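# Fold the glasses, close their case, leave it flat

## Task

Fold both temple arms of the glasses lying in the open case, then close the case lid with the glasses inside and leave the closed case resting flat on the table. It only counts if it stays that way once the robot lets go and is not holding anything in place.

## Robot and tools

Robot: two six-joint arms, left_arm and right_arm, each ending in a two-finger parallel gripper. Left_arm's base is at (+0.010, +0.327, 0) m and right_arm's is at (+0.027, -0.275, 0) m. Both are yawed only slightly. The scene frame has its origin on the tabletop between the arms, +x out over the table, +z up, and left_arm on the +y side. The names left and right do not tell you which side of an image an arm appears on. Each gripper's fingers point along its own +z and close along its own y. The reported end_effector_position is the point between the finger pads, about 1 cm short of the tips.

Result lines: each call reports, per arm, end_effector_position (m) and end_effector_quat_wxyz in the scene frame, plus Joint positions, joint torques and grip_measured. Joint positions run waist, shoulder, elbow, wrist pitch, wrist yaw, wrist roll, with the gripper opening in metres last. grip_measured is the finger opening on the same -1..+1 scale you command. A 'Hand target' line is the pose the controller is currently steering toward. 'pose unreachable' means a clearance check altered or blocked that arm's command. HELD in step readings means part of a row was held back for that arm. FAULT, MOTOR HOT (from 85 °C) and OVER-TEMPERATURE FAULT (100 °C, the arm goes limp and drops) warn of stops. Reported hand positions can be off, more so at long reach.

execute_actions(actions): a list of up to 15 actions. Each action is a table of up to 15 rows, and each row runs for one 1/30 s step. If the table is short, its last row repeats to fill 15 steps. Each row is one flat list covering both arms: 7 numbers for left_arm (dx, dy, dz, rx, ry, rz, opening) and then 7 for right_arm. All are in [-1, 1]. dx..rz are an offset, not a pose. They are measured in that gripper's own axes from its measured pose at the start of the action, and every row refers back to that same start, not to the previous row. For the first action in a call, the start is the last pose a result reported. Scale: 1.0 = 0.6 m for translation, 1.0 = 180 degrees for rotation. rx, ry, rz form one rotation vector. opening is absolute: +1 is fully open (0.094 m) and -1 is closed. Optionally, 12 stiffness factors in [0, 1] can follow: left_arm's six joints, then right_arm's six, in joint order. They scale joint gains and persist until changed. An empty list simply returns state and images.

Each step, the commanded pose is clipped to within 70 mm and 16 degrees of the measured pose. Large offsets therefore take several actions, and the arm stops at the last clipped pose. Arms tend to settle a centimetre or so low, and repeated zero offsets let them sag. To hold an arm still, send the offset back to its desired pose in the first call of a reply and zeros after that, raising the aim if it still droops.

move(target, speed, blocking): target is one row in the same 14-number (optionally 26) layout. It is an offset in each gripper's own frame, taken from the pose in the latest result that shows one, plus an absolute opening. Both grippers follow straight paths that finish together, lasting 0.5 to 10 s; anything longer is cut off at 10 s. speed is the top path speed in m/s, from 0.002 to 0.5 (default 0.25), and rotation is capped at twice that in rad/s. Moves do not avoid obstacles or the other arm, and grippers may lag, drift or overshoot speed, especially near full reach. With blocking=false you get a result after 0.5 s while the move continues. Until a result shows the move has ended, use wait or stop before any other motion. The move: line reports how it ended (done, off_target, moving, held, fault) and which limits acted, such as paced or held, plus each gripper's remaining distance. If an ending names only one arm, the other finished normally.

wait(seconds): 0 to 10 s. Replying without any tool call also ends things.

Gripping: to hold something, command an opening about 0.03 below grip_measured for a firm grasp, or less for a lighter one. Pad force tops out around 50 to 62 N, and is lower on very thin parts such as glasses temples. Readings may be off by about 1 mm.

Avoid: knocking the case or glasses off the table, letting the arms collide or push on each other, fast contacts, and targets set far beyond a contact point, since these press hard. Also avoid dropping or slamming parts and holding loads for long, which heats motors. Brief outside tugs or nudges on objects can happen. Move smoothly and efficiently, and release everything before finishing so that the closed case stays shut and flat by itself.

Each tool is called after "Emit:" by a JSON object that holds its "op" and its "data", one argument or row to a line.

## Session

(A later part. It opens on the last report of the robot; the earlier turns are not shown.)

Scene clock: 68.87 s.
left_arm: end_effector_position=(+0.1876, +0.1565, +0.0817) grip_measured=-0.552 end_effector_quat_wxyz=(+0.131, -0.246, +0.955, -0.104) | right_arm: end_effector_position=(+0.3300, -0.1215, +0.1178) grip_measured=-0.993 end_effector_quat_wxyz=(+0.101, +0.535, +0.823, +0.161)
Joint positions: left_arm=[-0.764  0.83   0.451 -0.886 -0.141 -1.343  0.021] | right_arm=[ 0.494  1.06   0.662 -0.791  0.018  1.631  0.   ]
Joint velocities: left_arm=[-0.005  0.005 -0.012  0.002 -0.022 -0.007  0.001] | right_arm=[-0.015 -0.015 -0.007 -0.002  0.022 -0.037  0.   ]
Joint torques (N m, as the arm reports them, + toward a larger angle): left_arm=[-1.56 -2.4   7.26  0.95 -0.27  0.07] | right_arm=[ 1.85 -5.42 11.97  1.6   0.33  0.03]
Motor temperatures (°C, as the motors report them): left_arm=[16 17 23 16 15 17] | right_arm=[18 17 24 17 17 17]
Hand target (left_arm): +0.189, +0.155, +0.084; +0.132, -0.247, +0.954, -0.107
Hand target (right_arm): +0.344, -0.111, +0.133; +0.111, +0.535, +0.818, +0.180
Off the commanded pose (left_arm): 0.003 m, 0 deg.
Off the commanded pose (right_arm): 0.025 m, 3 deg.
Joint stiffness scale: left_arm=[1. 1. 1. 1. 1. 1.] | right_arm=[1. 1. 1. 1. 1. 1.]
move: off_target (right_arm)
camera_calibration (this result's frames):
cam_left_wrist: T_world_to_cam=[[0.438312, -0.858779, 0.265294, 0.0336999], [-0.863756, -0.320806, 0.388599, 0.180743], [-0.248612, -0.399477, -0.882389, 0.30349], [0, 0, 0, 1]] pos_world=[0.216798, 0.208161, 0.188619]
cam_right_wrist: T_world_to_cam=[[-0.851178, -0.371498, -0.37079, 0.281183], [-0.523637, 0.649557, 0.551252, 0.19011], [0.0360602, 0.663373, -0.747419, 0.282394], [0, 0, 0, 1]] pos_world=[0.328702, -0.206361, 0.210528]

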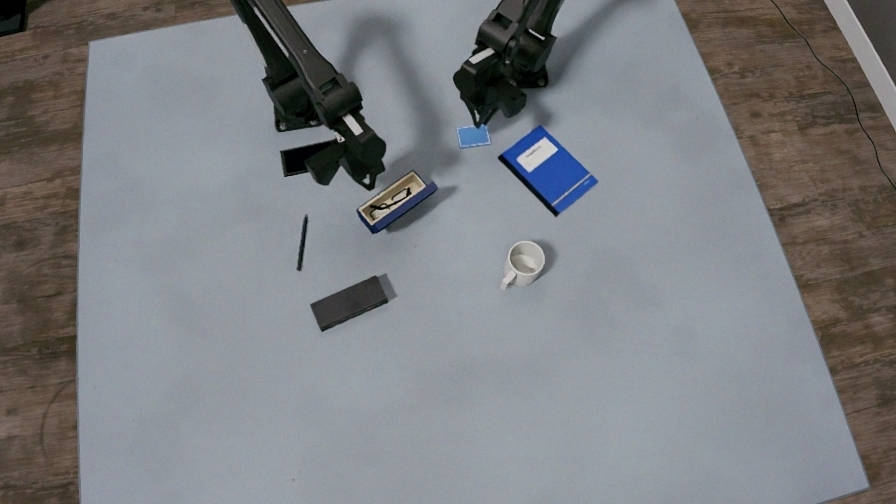

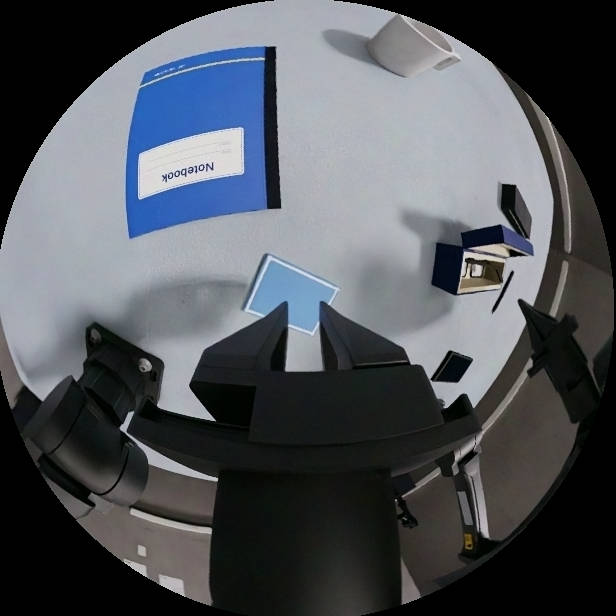

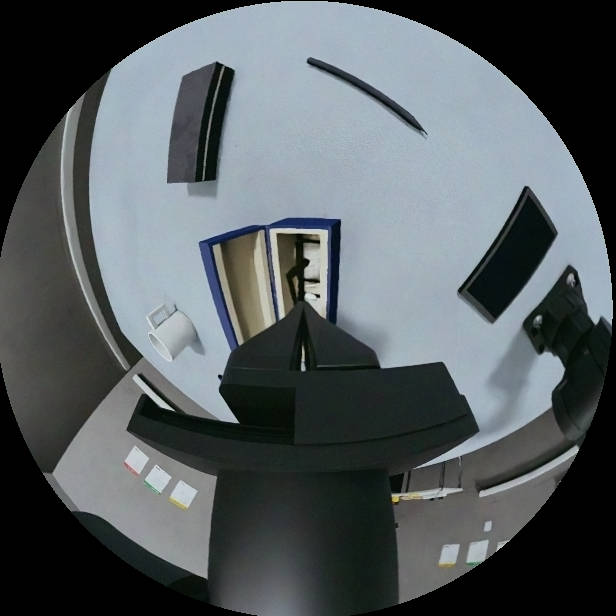

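Emit:
{"op": "move", "data": {
  "target": [0.0,0,0,0,0,0,-0.55,0.0,0.052,0.062,0,0,0,-1],
  "speed": 0.1
}}

Emit:
{"op": "zoom_image", "data": {
  "camera": "cam_right_wrist",
  "region": [200, 180, 400, 360]
}}

Scene clock: 70.47 s.
left_arm: end_effector_position=(+0.1862, +0.1581, +0.0793) grip_measured=-0.552 end_effector_quat_wxyz=(+0.129, -0.246, +0.955, -0.102) | right_arm: end_effector_position=(+0.3448, -0.1138, +0.0765) grip_measured=-0.993 end_effector_quat_wxyz=(+0.086, +0.539, +0.827, +0.135)
Joint positions: left_arm=[-0.764  0.83   0.445 -0.886 -0.141 -1.343  0.021] | right_arm=[ 0.494  1.212  0.664 -0.7    0.018  1.633  0.   ]
Joint velocities: left_arm=[ 0.005  0.015 -0.007  0.002 -0.081 -0.022 -0.002] | right_arm=[-0.015  0.005  0.012  0.017 -0.037 -0.007 -0.002]
Joint torques (N m, as the arm reports them, + toward a larger angle): left_arm=[-1.59 -2.45  7.28  0.92 -0.25  0.08] | right_arm=[-0.3  -5.99 11.99  1.75  0.08 -0.16]
Motor temperatures (°C, as the motors report them): left_arm=[16 16 23 16 15 17] | right_arm=[18 17 25 17 17 17]
Hand target (left_arm): +0.188, +0.157, +0.082; +0.131, -0.246, +0.955, -0.104
Hand target (right_arm): +0.368, -0.105, +0.095; +0.101, +0.535, +0.823, +0.161
Off the commanded pose (left_arm): 0.003 m, 0 deg.
Off the commanded pose (right_arm): 0.032 m, 3 deg.
Joint stiffness scale: left_arm=[1. 1. 1. 1. 1. 1.] | right_arm=[1. 1. 1. 1. 1. 1.]
move: off_target (right_arm)
camera_calibration (this result's frames):
cam_left_wrist: T_world_to_cam=[[0.439291, -0.859919, 0.259928, 0.0367846], [-0.862304, -0.322497, 0.39042, 0.180859], [-0.251904, -0.395645, -0.883182, 0.301705], [0, 0, 0, 1]] pos_world=[0.215797, 0.209327, 0.186288]
cam_right_wrist: T_world_to_cam=[[-0.870093, -0.378777, -0.315381, 0.282806], [-0.492881, 0.665441, 0.560586, 0.206121], [-0.00246988, 0.643207, -0.765688, 0.258243], [0, 0, 0, 1]] pos_world=[0.348298, -0.196145, 0.171376]

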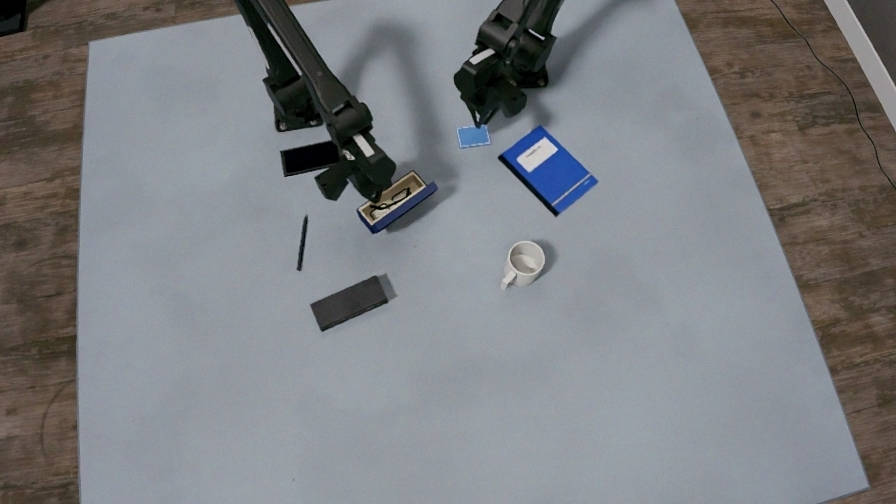

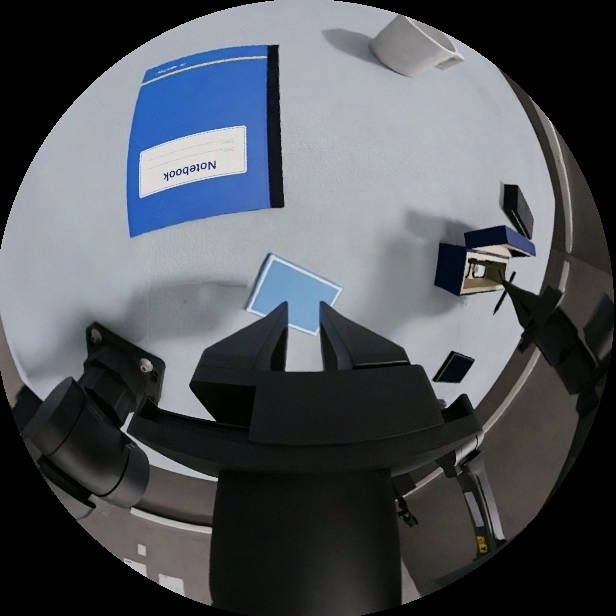

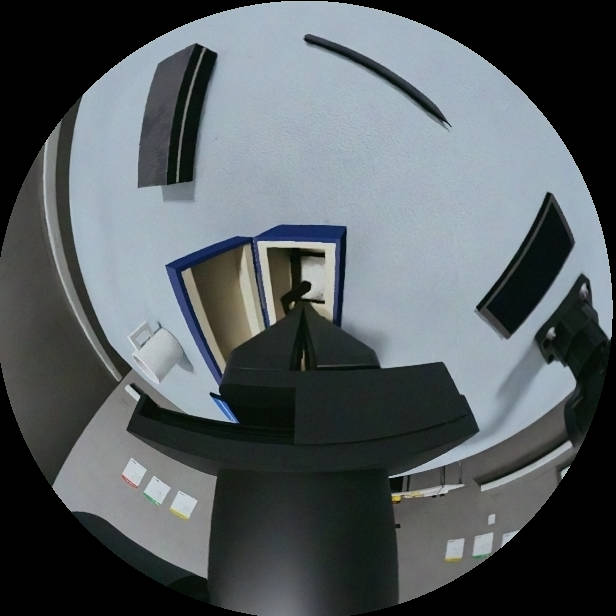

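Region (200, 180, 400, 360) of cam_right_wrist's 616x616 image, scaled by 2.520, with more detail than that image has; it fills the top 454 rows of this view, and the rest is white.

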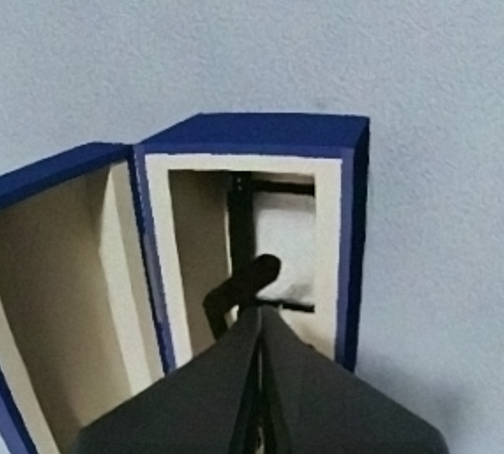

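Emit:
{"op": "move", "data": {
  "target": [0.0,0,0,0,0,0,-0.55,-0.005,0.05,0.042,0,0,0,-1],
  "speed": 0.04
}}

Emit:
{"op": "zoom_image", "data": {
  "camera": "cam_right_wrist",
  "region": [200, 180, 400, 360]
}}

Scene clock: 72.73 s.
left_arm: end_effector_position=(+0.1849, +0.1597, +0.0770) grip_measured=-0.552 end_effector_quat_wxyz=(+0.128, -0.246, +0.956, -0.099) | right_arm: end_effector_position=(+0.3556, -0.1092, +0.0503) grip_measured=-0.993 end_effector_quat_wxyz=(+0.075, +0.540, +0.830, +0.115)
Joint positions: left_arm=[-0.764  0.83   0.44  -0.886 -0.141 -1.343  0.021] | right_arm=[ 0.492  1.321  0.683 -0.657  0.017  1.629  0.   ]
Joint velocities: left_arm=[-0.005  0.005  0.002  0.017 -0.051  0.037 -0.   ] | right_arm=[ 0.005 -0.015  0.012 -0.002  0.051 -0.066  0.001]
Joint torques (N m, as the arm reports them, + toward a larger angle): left_arm=[-1.61 -2.13  7.17  0.92 -0.27  0.08] | right_arm=[-0.74 -6.69 11.16  1.63  0.05 -0.16]
Motor temperatures (°C, as the motors report them): left_arm=[16 16 23 16 15 17] | right_arm=[18 17 25 17 17 17]
Hand target (left_arm): +0.186, +0.158, +0.079; +0.130, -0.246, +0.955, -0.102
Hand target (right_arm): +0.379, -0.103, +0.062; +0.087, +0.539, +0.827, +0.135
Off the commanded pose (left_arm): 0.003 m, 0 deg.
Off the commanded pose (right_arm): 0.028 m, 3 deg.
Joint stiffness scale: left_arm=[1. 1. 1. 1. 1. 1.] | right_arm=[1. 1. 1. 1. 1. 1.]
move: off_target (right_arm)
camera_calibration (this result's frames):
cam_left_wrist: T_world_to_cam=[[0.440187, -0.860962, 0.254911, 0.0396555], [-0.860942, -0.324082, 0.392108, 0.180977], [-0.254978, -0.392065, -0.883896, 0.300027], [0, 0, 0, 1]] pos_world=[0.214855, 0.210423, 0.184121]
cam_right_wrist: T_world_to_cam=[[-0.881459, -0.386527, -0.271344, 0.286602], [-0.470979, 0.677173, 0.565345, 0.21633], [-0.0347749, 0.626126, -0.778946, 0.24555], [0, 0, 0, 1]] pos_world=[0.363054, -0.189459, 0.146737]

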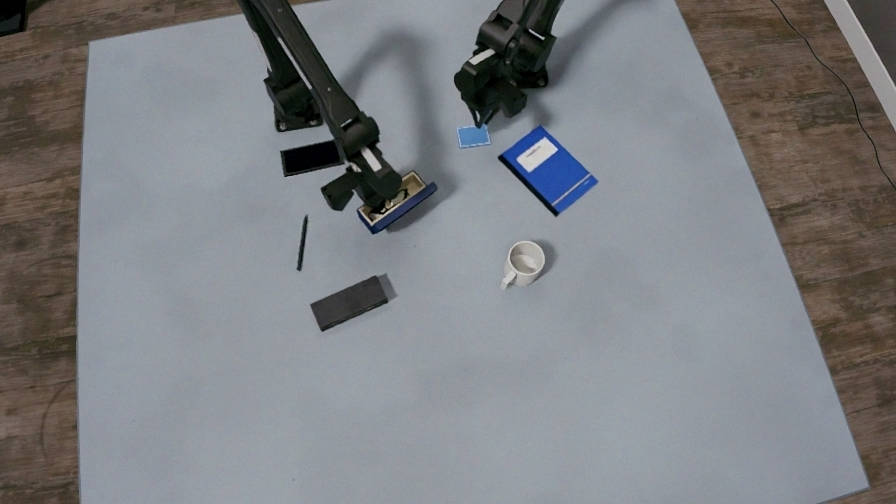

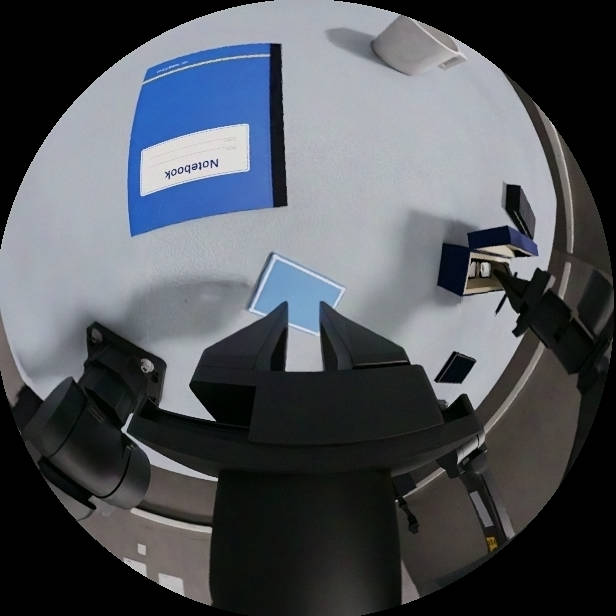

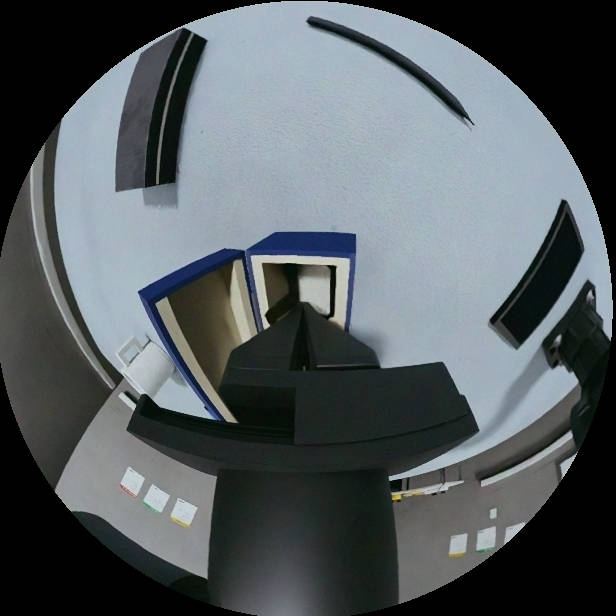

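Region (200, 180, 400, 360) of cam_right_wrist's 616x616 image, scaled by 2.520, with more detail than that image has; it fills the top 454 rows of this view, and the rest is white.

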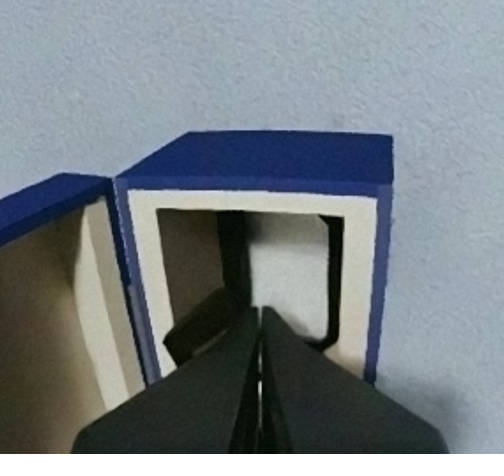

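Emit:
{"op": "move", "data": {
  "target": [0.0,0,0,0,0,0,-0.55,0,0.03,-0.055,0,0,0,-1],
  "speed": 0.08
}}

Emit:
{"op": "move", "data": {
  "target": [0.0,0,0,0,0,0,-0.55,0,0.06,-0.012,0.03,0,0,-1],
  "speed": 0.08
}}

Emit:
{"op": "zoom_image", "data": {
  "camera": "cam_right_wrist",
  "region": [200, 180, 400, 360]
}}

Scene clock: 74.67 s.
left_arm: end_effector_position=(+0.1835, +0.1613, +0.0746) grip_measured=-0.552 end_effector_quat_wxyz=(+0.127, -0.246, +0.956, -0.097) | right_arm: end_effector_position=(+0.3510, -0.1116, +0.0711) grip_measured=-0.993 end_effector_quat_wxyz=(+0.069, +0.541, +0.832, +0.104)
Joint positions: left_arm=[-0.764  0.83   0.434 -0.886 -0.141 -1.343  0.021] | right_arm=[ 0.492  1.281  0.719 -0.758  0.017  1.628  0.   ]
Joint velocities: left_arm=[ 0.005 -0.015 -0.017 -0.012  0.037 -0.037 -0.   ] | right_arm=[ 0.005  0.024  0.007 -0.002 -0.022  0.037  0.   ]
Joint torques (N m, as the arm reports them, + toward a larger angle): left_arm=[-1.69 -2.28  7.19  0.94 -0.27  0.08] | right_arm=[ 0.63 -8.18 11.2  -0.17  0.2  -0.04]
Motor temperatures (°C, as the motors report them): left_arm=[16 16 23 16 15 17] | right_arm=[18 17 25 17 17 17]
Hand target (left_arm): +0.185, +0.160, +0.077; +0.128, -0.246, +0.956, -0.099
Hand target (right_arm): +0.363, -0.105, +0.087; +0.075, +0.540, +0.830, +0.115
Off the commanded pose (left_arm): 0.003 m, 0 deg.
Off the commanded pose (right_arm): 0.021 m, 1 deg.
Joint stiffness scale: left_arm=[1. 1. 1. 1. 1. 1.] | right_arm=[1. 1. 1. 1. 1. 1.]
move: off_target (right_arm)
camera_calibration (this result's frames):
cam_left_wrist: T_world_to_cam=[[0.441127, -0.862057, 0.249529, 0.0427224], [-0.859477, -0.325788, 0.393905, 0.181114], [-0.258275, -0.388226, -0.884632, 0.298213], [0, 0, 0, 1]] pos_world=[0.213838, 0.211608, 0.181807]
cam_right_wrist: T_world_to_cam=[[-0.887185, -0.38992, -0.246708, 0.287154], [-0.458391, 0.68371, 0.567819, 0.200113], [-0.0527272, 0.61685, -0.785313, 0.268857], [0, 0, 0, 1]] pos_world=[0.360665, -0.190696, 0.168352]

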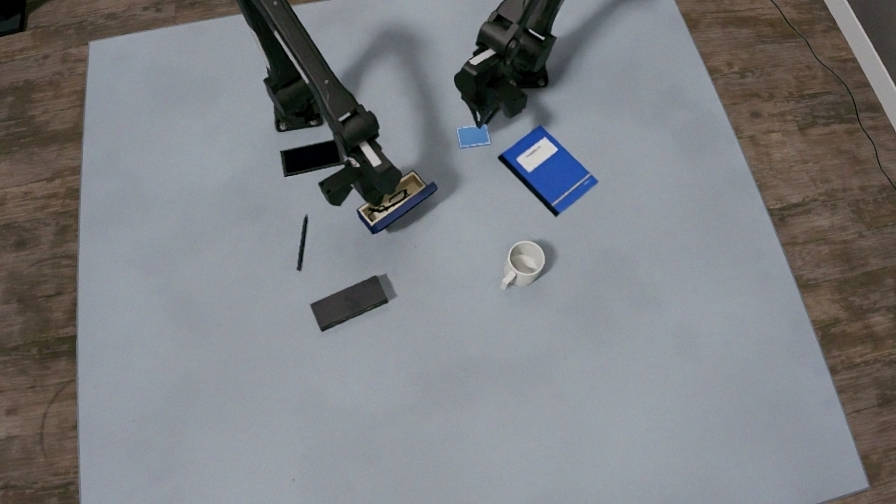

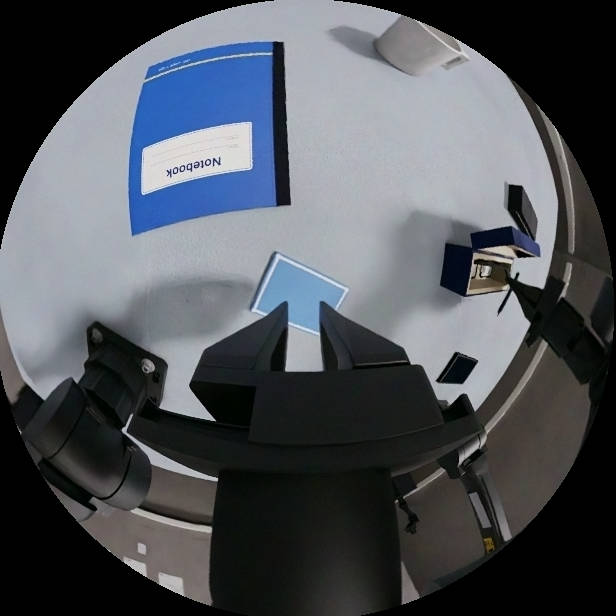

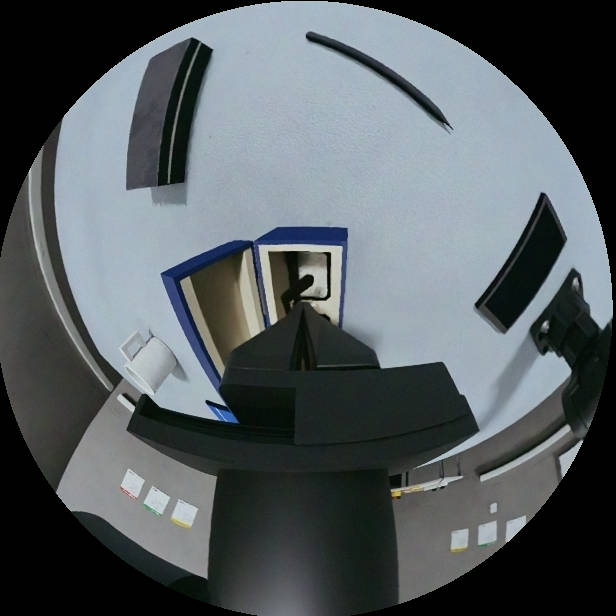

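Scene clock: 75.57 s.
left_arm: end_effector_position=(+0.1822, +0.1629, +0.0723) grip_measured=-0.552 end_effector_quat_wxyz=(+0.126, -0.245, +0.957, -0.094) | right_arm: end_effector_position=(+0.3697, -0.1016, +0.0790) grip_measured=-0.993 end_effector_quat_wxyz=(+0.045, +0.543, +0.836, +0.063)
Joint positions: left_arm=[-0.764  0.83   0.429 -0.886 -0.141 -1.343  0.021] | right_arm=[ 0.492  1.381  0.85  -0.886  0.016  1.628  0.   ]
Joint velocities: left_arm=[-0.015 -0.005  0.002  0.002 -0.095  0.022 -0.   ] | right_arm=[-0.015 -0.015  0.002 -0.017  0.007 -0.022  0.   ]
Joint torques (N m, as the arm reports them, + toward a larger angle): left_arm=[-1.6  -2.11  7.12  0.91 -0.27  0.08] | right_arm=[ 0.11 -7.81 11.22 -0.34  0.02 -0.07]
Motor temperatures (°C, as the motors report them): left_arm=[16 16 23 16 15 17] | right_arm=[18 17 25 17 17 17]
Hand target (left_arm): +0.184, +0.161, +0.075; +0.127, -0.246, +0.956, -0.097
Hand target (right_arm): +0.381, -0.098, +0.086; +0.044, +0.544, +0.835, +0.065
Off the commanded pose (left_arm): 0.003 m, 0 deg.
Off the commanded pose (right_arm): 0.014 m, 0 deg.
Joint stiffness scale: left_arm=[1. 1. 1. 1. 1. 1.] | right_arm=[1. 1. 1. 1. 1. 1.]
move: off_target (right_arm)
camera_calibration (this result's frames):
cam_left_wrist: T_world_to_cam=[[0.441987, -0.863058, 0.244498, 0.0455764], [-0.858104, -0.327388, 0.39557, 0.18125], [-0.261354, -0.384641, -0.885294, 0.296507], [0, 0, 0, 1]] pos_world=[0.21288, 0.212723, 0.179655]
cam_right_wrist: T_world_to_cam=[[-0.904365, -0.398813, -0.151894, 0.307573], [-0.408985, 0.708293, 0.575371, 0.181057], [-0.121879, 0.582468, -0.803664, 0.293355], [0, 0, 0, 1]] pos_world=[0.387962, -0.176447, 0.178303]

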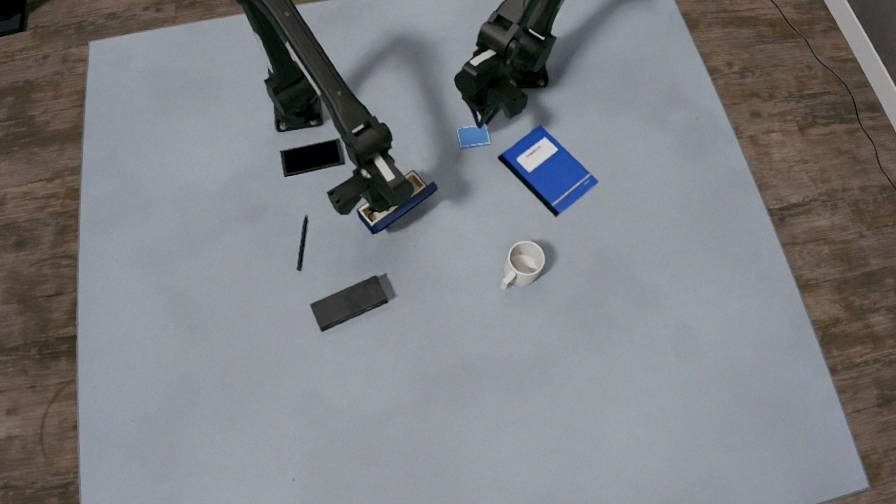

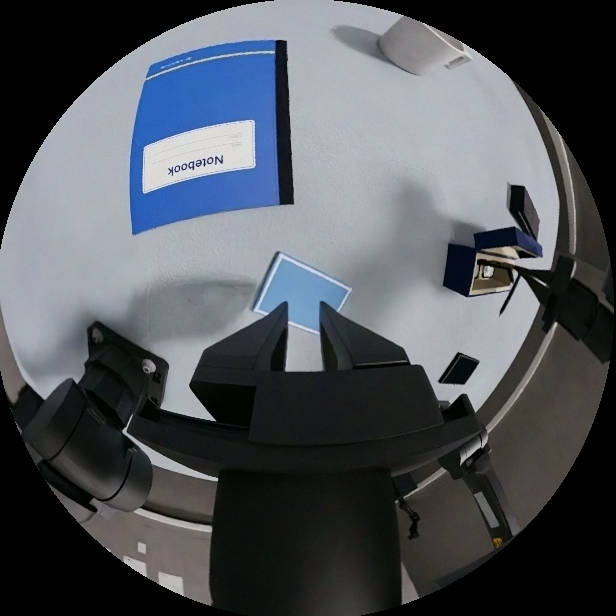

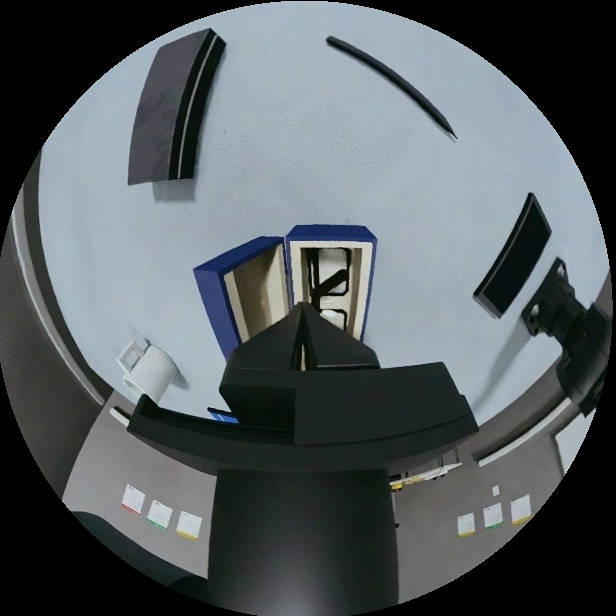

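Region (200, 180, 400, 360) of cam_right_wrist's 616x616 image, scaled by 2.520, with more detail than that image has; it fills the top 454 rows of this view, and the rest is white.

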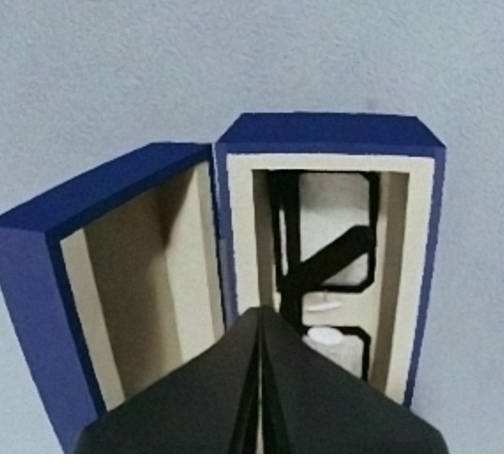

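Emit:
{"op": "move", "data": {
  "target": [0.0,0,0,0,0,0,-0.55,-0.025,-0.014,0.0,0,0,0,-1],
  "speed": 0.05
}}

Emit:
{"op": "zoom_image", "data": {
  "camera": "cam_right_wrist",
  "region": [200, 180, 400, 360]
}}

Scene clock: 77.17 s.
left_arm: end_effector_position=(+0.1808, +0.1644, +0.0701) grip_measured=-0.552 end_effector_quat_wxyz=(+0.125, -0.245, +0.957, -0.092) | right_arm: end_effector_position=(+0.3703, -0.1144, +0.0797) grip_measured=-0.993 end_effector_quat_wxyz=(+0.047, +0.545, +0.835, +0.062)
Joint positions: left_arm=[-0.764  0.83   0.424 -0.886 -0.141 -1.343  0.021] | right_arm=[ 0.461  1.365  0.837 -0.887  0.015  1.601  0.   ]
Joint velocities: left_arm=[ 0.015  0.005 -0.002 -0.007 -0.037 -0.081  0.   ] | right_arm=[-0.005 -0.005  0.002 -0.012 -0.066 -0.037 -0.   ]
Joint torques (N m, as the arm reports them, + toward a larger angle): left_arm=[-1.55 -2.14  7.16  0.92 -0.26  0.09] | right_arm=[-0.36 -9.95  7.35  0.6   0.01 -0.19]
Motor temperatures (°C, as the motors report them): left_arm=[16 16 23 16 15 17] | right_arm=[18 17 25 17 17 17]
Hand target (left_arm): +0.182, +0.163, +0.072; +0.126, -0.245, +0.957, -0.095
Hand target (right_arm): +0.369, -0.119, +0.078; +0.046, +0.543, +0.836, +0.063
Off the commanded pose (left_arm): 0.003 m, 0 deg.
Off the commanded pose (right_arm): 0.005 m, 0 deg.
Joint stiffness scale: left_arm=[1. 1. 1. 1. 1. 1.] | right_arm=[1. 1. 1. 1. 1. 1.]
move: done
camera_calibration (this result's frames):
cam_left_wrist: T_world_to_cam=[[0.442829, -0.864038, 0.23946, 0.0484221], [-0.856724, -0.328994, 0.397224, 0.181395], [-0.264436, -0.381053, -0.88593, 0.294788], [0, 0, 0, 1]] pos_world=[0.211916, 0.213846, 0.177512]
cam_right_wrist: T_world_to_cam=[[-0.905525, -0.395536, -0.153547, 0.304017], [-0.407823, 0.711529, 0.572195, 0.190152], [-0.117071, 0.580756, -0.805616, 0.299633], [0, 0, 0, 1]] pos_world=[0.387922, -0.189063, 0.179266]

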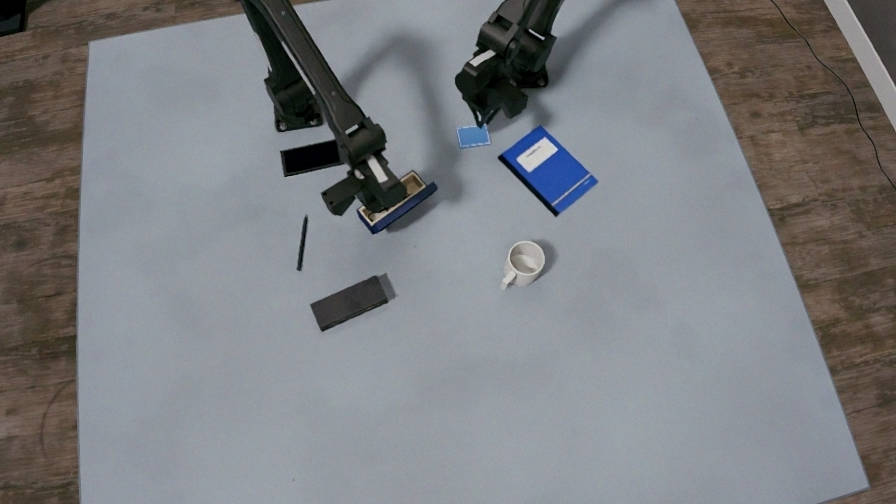

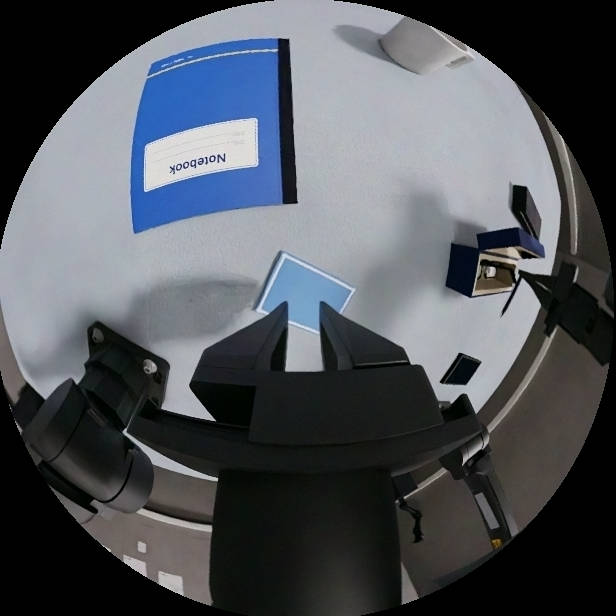

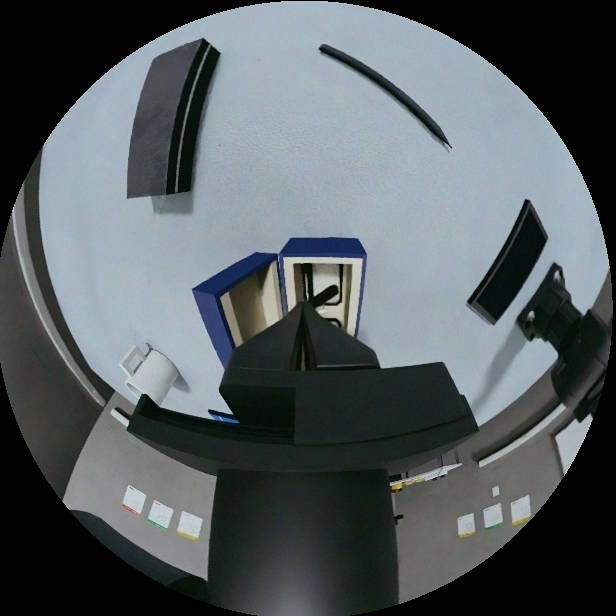

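Region (200, 180, 400, 360) of cam_right_wrist's 616x616 image, scaled by 2.520, with more detail than that image has; it fills the top 454 rows of this view, and the rest is white.

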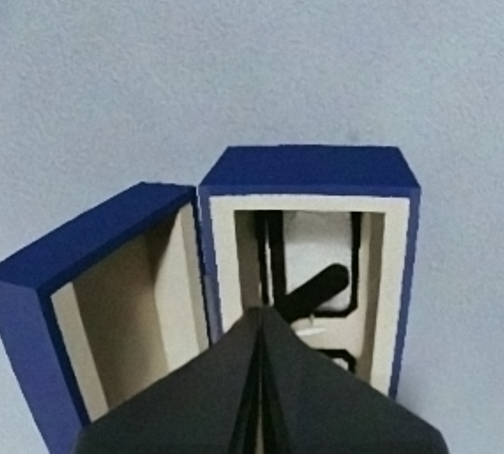

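Emit:
{"op": "move", "data": {
  "target": [0.0,0,0,0,0,0,-0.55,0,-0.017,0.005,0,0,0,-1],
  "speed": 0.05
}}

Emit:
{"op": "move", "data": {
  "target": [0.0,0,0,0,0,0,-0.55,0,-0.01,0.065,0,0,0,-1],
  "speed": 0.04
}}

Emit:
{"op": "zoom_image", "data": {
  "camera": "cam_right_wrist",
  "region": [200, 180, 400, 360]
}}

Scene clock: 88.40 s.
left_arm: end_effector_position=(+0.1795, +0.1660, +0.0679) grip_measured=-0.552 end_effector_quat_wxyz=(+0.124, -0.245, +0.957, -0.090) | right_arm: end_effector_position=(+0.3624, -0.1182, +0.0758) grip_measured=-0.993 end_effector_quat_wxyz=(+0.044, +0.544, +0.836, +0.058)
Joint positions: left_arm=[-0.764  0.83   0.418 -0.886 -0.141 -1.343  0.021] | right_arm=[ 0.461  1.354  0.815 -0.887  0.015  1.599  0.   ]
Joint velocities: left_arm=[ 0.005  0.005 -0.032  0.002  0.007 -0.037 -0.002] | right_arm=[-0.015  0.005  0.002  0.012  0.007 -0.007 -0.001]
Joint torques (N m, as the arm reports them, + toward a larger angle): left_arm=[-1.53 -2.19  7.14  0.87 -0.26  0.09] | right_arm=[ 0.56 -9.76  7.48  1.    0.18  0.01]
Motor temperatures (°C, as the motors report them): left_arm=[16 16 23 16 15 17] | right_arm=[18 17 24 17 17 17]
Hand target (left_arm): +0.181, +0.164, +0.070; +0.125, -0.245, +0.957, -0.092
Hand target (right_arm): +0.361, -0.118, +0.075; +0.047, +0.544, +0.835, +0.062
Off the commanded pose (left_arm): 0.003 m, 0 deg.
Off the commanded pose (right_arm): 0.001 m, 1 deg.
Joint stiffness scale: left_arm=[1. 1. 1. 1. 1. 1.] | right_arm=[1. 1. 1. 1. 1. 1.]
move: done
camera_calibration (this result's frames):
cam_left_wrist: T_world_to_cam=[[0.443653, -0.864998, 0.234415, 0.0512596], [-0.855339, -0.330606, 0.398866, 0.18155], [-0.26752, -0.377462, -0.886541, 0.293056], [0, 0, 0, 1]] pos_world=[0.210943, 0.214979, 0.175376]
cam_right_wrist: T_world_to_cam=[[-0.905835, -0.398643, -0.14334, 0.293739], [-0.404465, 0.71322, 0.572473, 0.190821], [-0.12598, 0.576542, -0.807297, 0.300614], [0, 0, 0, 1]] pos_world=[0.381131, -0.192317, 0.17555]

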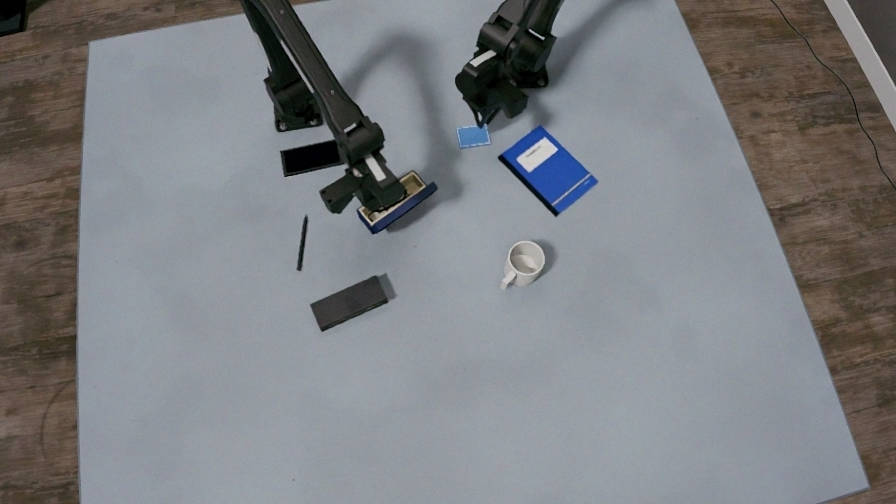

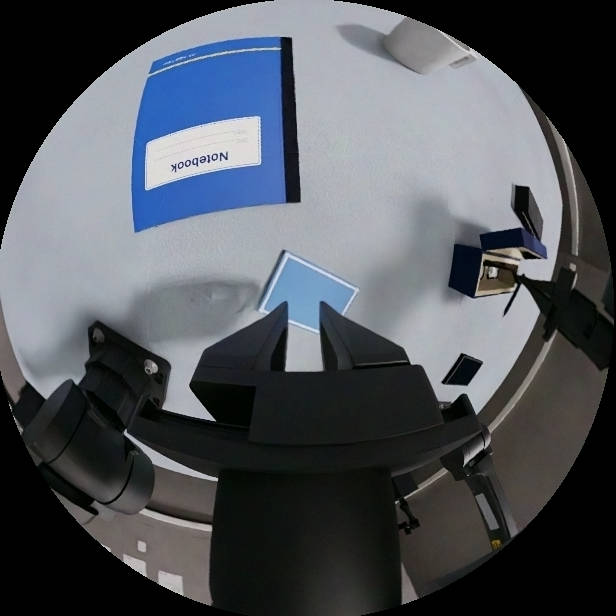

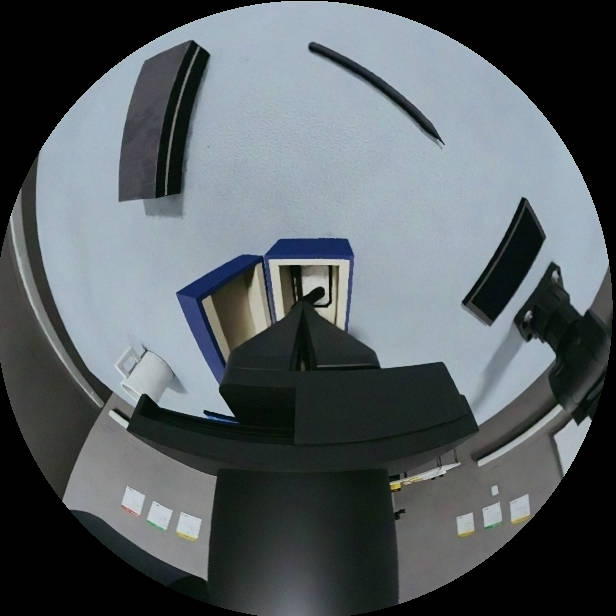

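Scene clock: 89.70 s.
left_arm: end_effector_position=(+0.1781, +0.1676, +0.0657) grip_measured=-0.552 end_effector_quat_wxyz=(+0.122, -0.245, +0.958, -0.087) | right_arm: end_effector_position=(+0.3640, -0.1174, +0.0463) grip_measured=-0.993 end_effector_quat_wxyz=(+0.047, +0.543, +0.836, +0.063)
Joint positions: left_arm=[-0.764  0.83   0.413 -0.886 -0.141 -1.343  0.021] | right_arm=[ 0.461  1.403  0.77  -0.78   0.015  1.599  0.   ]
Joint velocities: left_arm=[-0.005 -0.015 -0.007 -0.012  0.022 -0.007  0.   ] | right_arm=[ 0.005  0.005 -0.027 -0.002 -0.066  0.022 -0.   ]
Joint torques (N m, as the arm reports them, + toward a larger angle): left_arm=[-1.57 -2.14  7.06  0.95 -0.27  0.09] | right_arm=[ 0.23 -7.96  6.79  1.25  0.17 -0.06]
Motor temperatures (°C, as the motors report them): left_arm=[16 16 23 16 15 17] | right_arm=[18 17 24 17 17 17]
Hand target (left_arm): +0.179, +0.166, +0.068; +0.124, -0.245, +0.957, -0.090
Hand target (right_arm): +0.362, -0.120, +0.037; +0.044, +0.544, +0.836, +0.058
Off the commanded pose (left_arm): 0.003 m, 0 deg.
Off the commanded pose (right_arm): 0.010 m, 1 deg.
Joint stiffness scale: left_arm=[1. 1. 1. 1. 1. 1.] | right_arm=[1. 1. 1. 1. 1. 1.]
move: done
camera_calibration (this result's frames):
cam_left_wrist: T_world_to_cam=[[0.44446, -0.865938, 0.229363, 0.0540886], [-0.853948, -0.332226, 0.400497, 0.181713], [-0.270605, -0.373869, -0.887127, 0.291311], [0, 0, 0, 1]] pos_world=[0.209963, 0.216119, 0.173249]
cam_right_wrist: T_world_to_cam=[[-0.904191, -0.397856, -0.155404, 0.29138], [-0.410763, 0.710203, 0.571738, 0.209781], [-0.117101, 0.580795, -0.805584, 0.273745], [0, 0, 0, 1]] pos_world=[0.381689, -0.19205, 0.145867]

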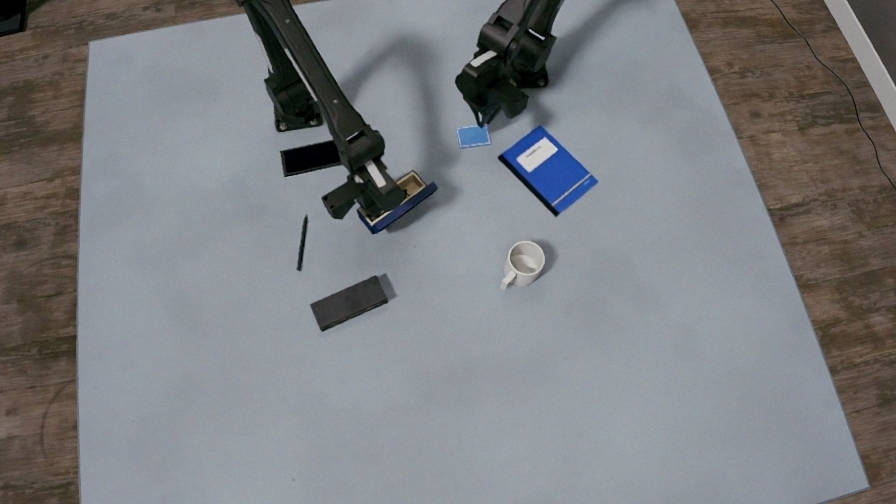

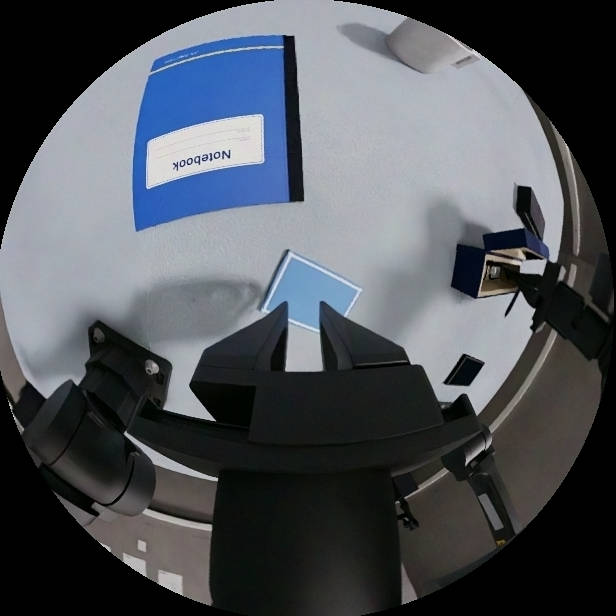

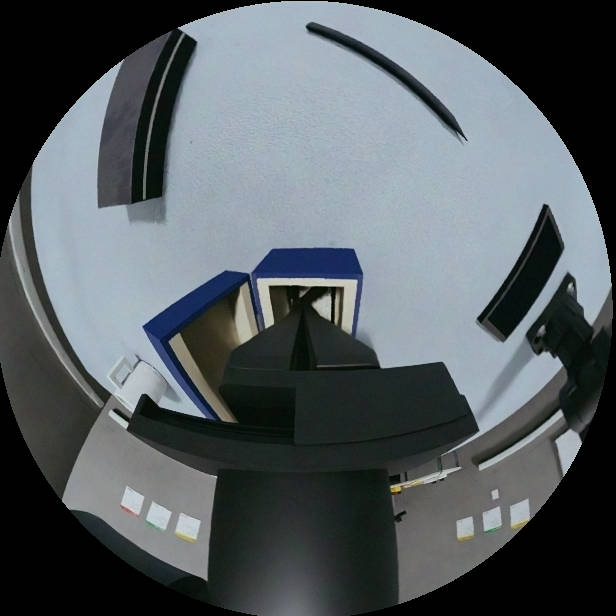

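Region (200, 180, 400, 360) of cam_right_wrist's 616x616 image, scaled by 2.520, with more detail than that image has; it fills the top 454 rows of this view, and the rest is white.

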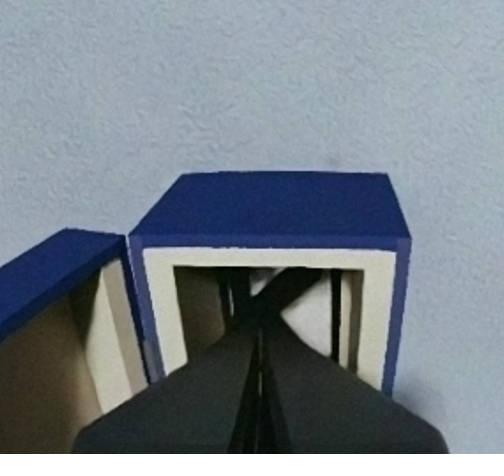

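Pressing works. Further down.

Emit:
{"op": "move", "data": {
  "target": [0.0,0,-0.01,0,0,0,-0.55,0,-0.005,0.035,0,0,0,-1],
  "speed": 0.03
}}

Emit:
{"op": "zoom_image", "data": {
  "camera": "cam_right_wrist",
  "region": [200, 180, 400, 360]
}}

Scene clock: 91.03 s.
left_arm: end_effector_position=(+0.1745, +0.1717, +0.0632) grip_measured=-0.552 end_effector_quat_wxyz=(+0.118, -0.245, +0.959, -0.078) | right_arm: end_effector_position=(+0.3684, -0.1153, +0.0384) grip_measured=-0.993 end_effector_quat_wxyz=(+0.053, +0.543, +0.835, +0.072)
Joint positions: left_arm=[-0.764  0.83   0.41  -0.903 -0.141 -1.343  0.021] | right_arm=[ 0.461  1.42   0.758 -0.731  0.015  1.599  0.   ]
Joint velocities: left_arm=[-0.005 -0.005 -0.002 -0.007  0.051 -0.007  0.   ] | right_arm=[ 0.005 -0.015  0.002  0.007  0.007 -0.037  0.   ]
Joint torques (N m, as the arm reports them, + toward a larger angle): left_arm=[-1.96 -3.26  7.56  0.41 -0.31  0.04] | right_arm=[ 0.51 -7.41  6.41  1.4   0.18 -0.05]
Motor temperatures (°C, as the motors report them): left_arm=[16 16 23 16 15 17] | right_arm=[18 17 24 17 17 17]
Hand target (left_arm): +0.176, +0.168, +0.071; +0.122, -0.245, +0.958, -0.087
Hand target (right_arm): +0.364, -0.118, +0.025; +0.047, +0.543, +0.836, +0.063
Off the commanded pose (left_arm): 0.009 m, 1 deg.
Off the commanded pose (right_arm): 0.014 m, 1 deg.
Joint stiffness scale: left_arm=[1. 1. 1. 1. 1. 1.] | right_arm=[1. 1. 1. 1. 1. 1.]
move: off_target (right_arm)
camera_calibration (this result's frames):
cam_left_wrist: T_world_to_cam=[[0.44746, -0.86943, 0.209455, 0.0611904], [-0.84843, -0.338651, 0.406794, 0.180785], [-0.282747, -0.359732, -0.889183, 0.289505], [0, 0, 0, 1]] pos_world=[0.20786, 0.218568, 0.171064]
cam_right_wrist: T_world_to_cam=[[-0.901175, -0.396411, -0.175333, 0.294766], [-0.421176, 0.705216, 0.570334, 0.217917], [-0.10244, 0.587817, -0.802482, 0.261972], [0, 0, 0, 1]] pos_world=[0.384253, -0.190822, 0.137624]

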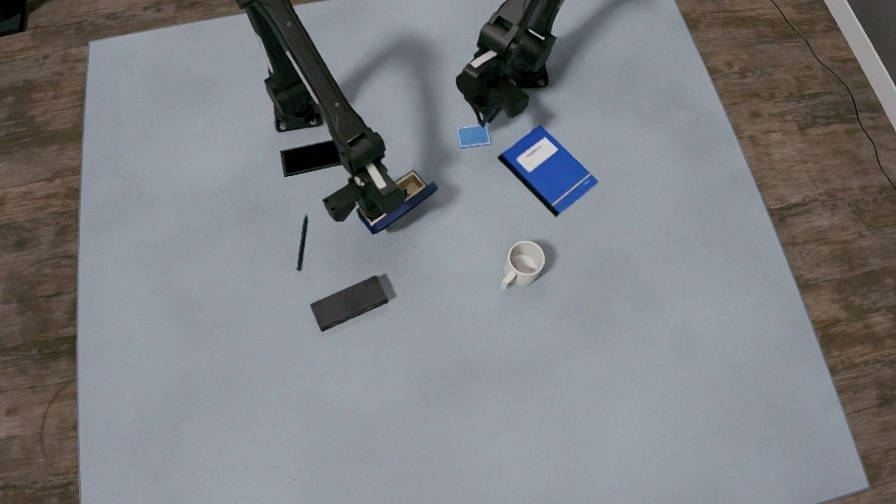

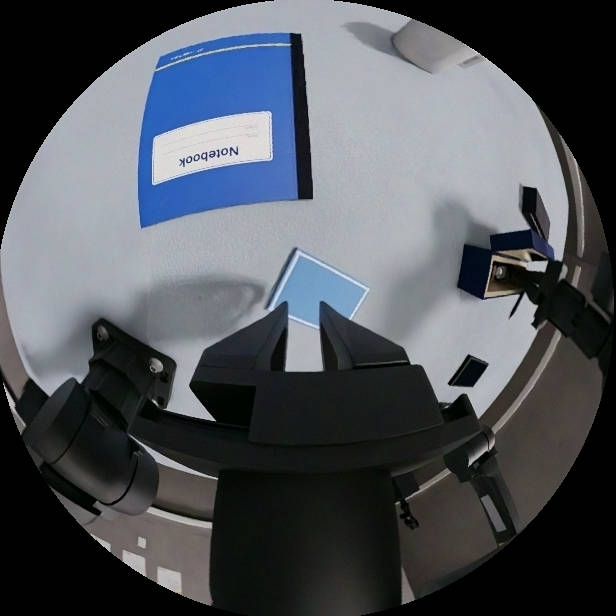

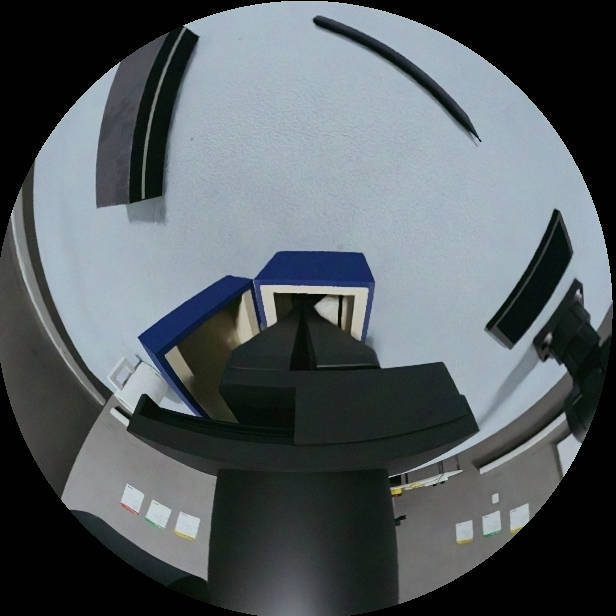

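Region (200, 180, 400, 360) of cam_right_wrist's 616x616 image, scaled by 2.520, with more detail than that image has; it fills the top 454 rows of this view, and the rest is white.

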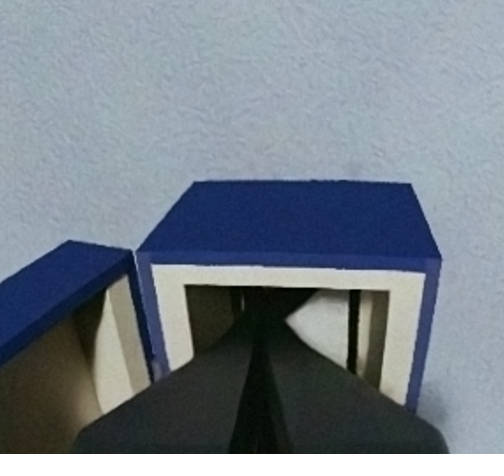

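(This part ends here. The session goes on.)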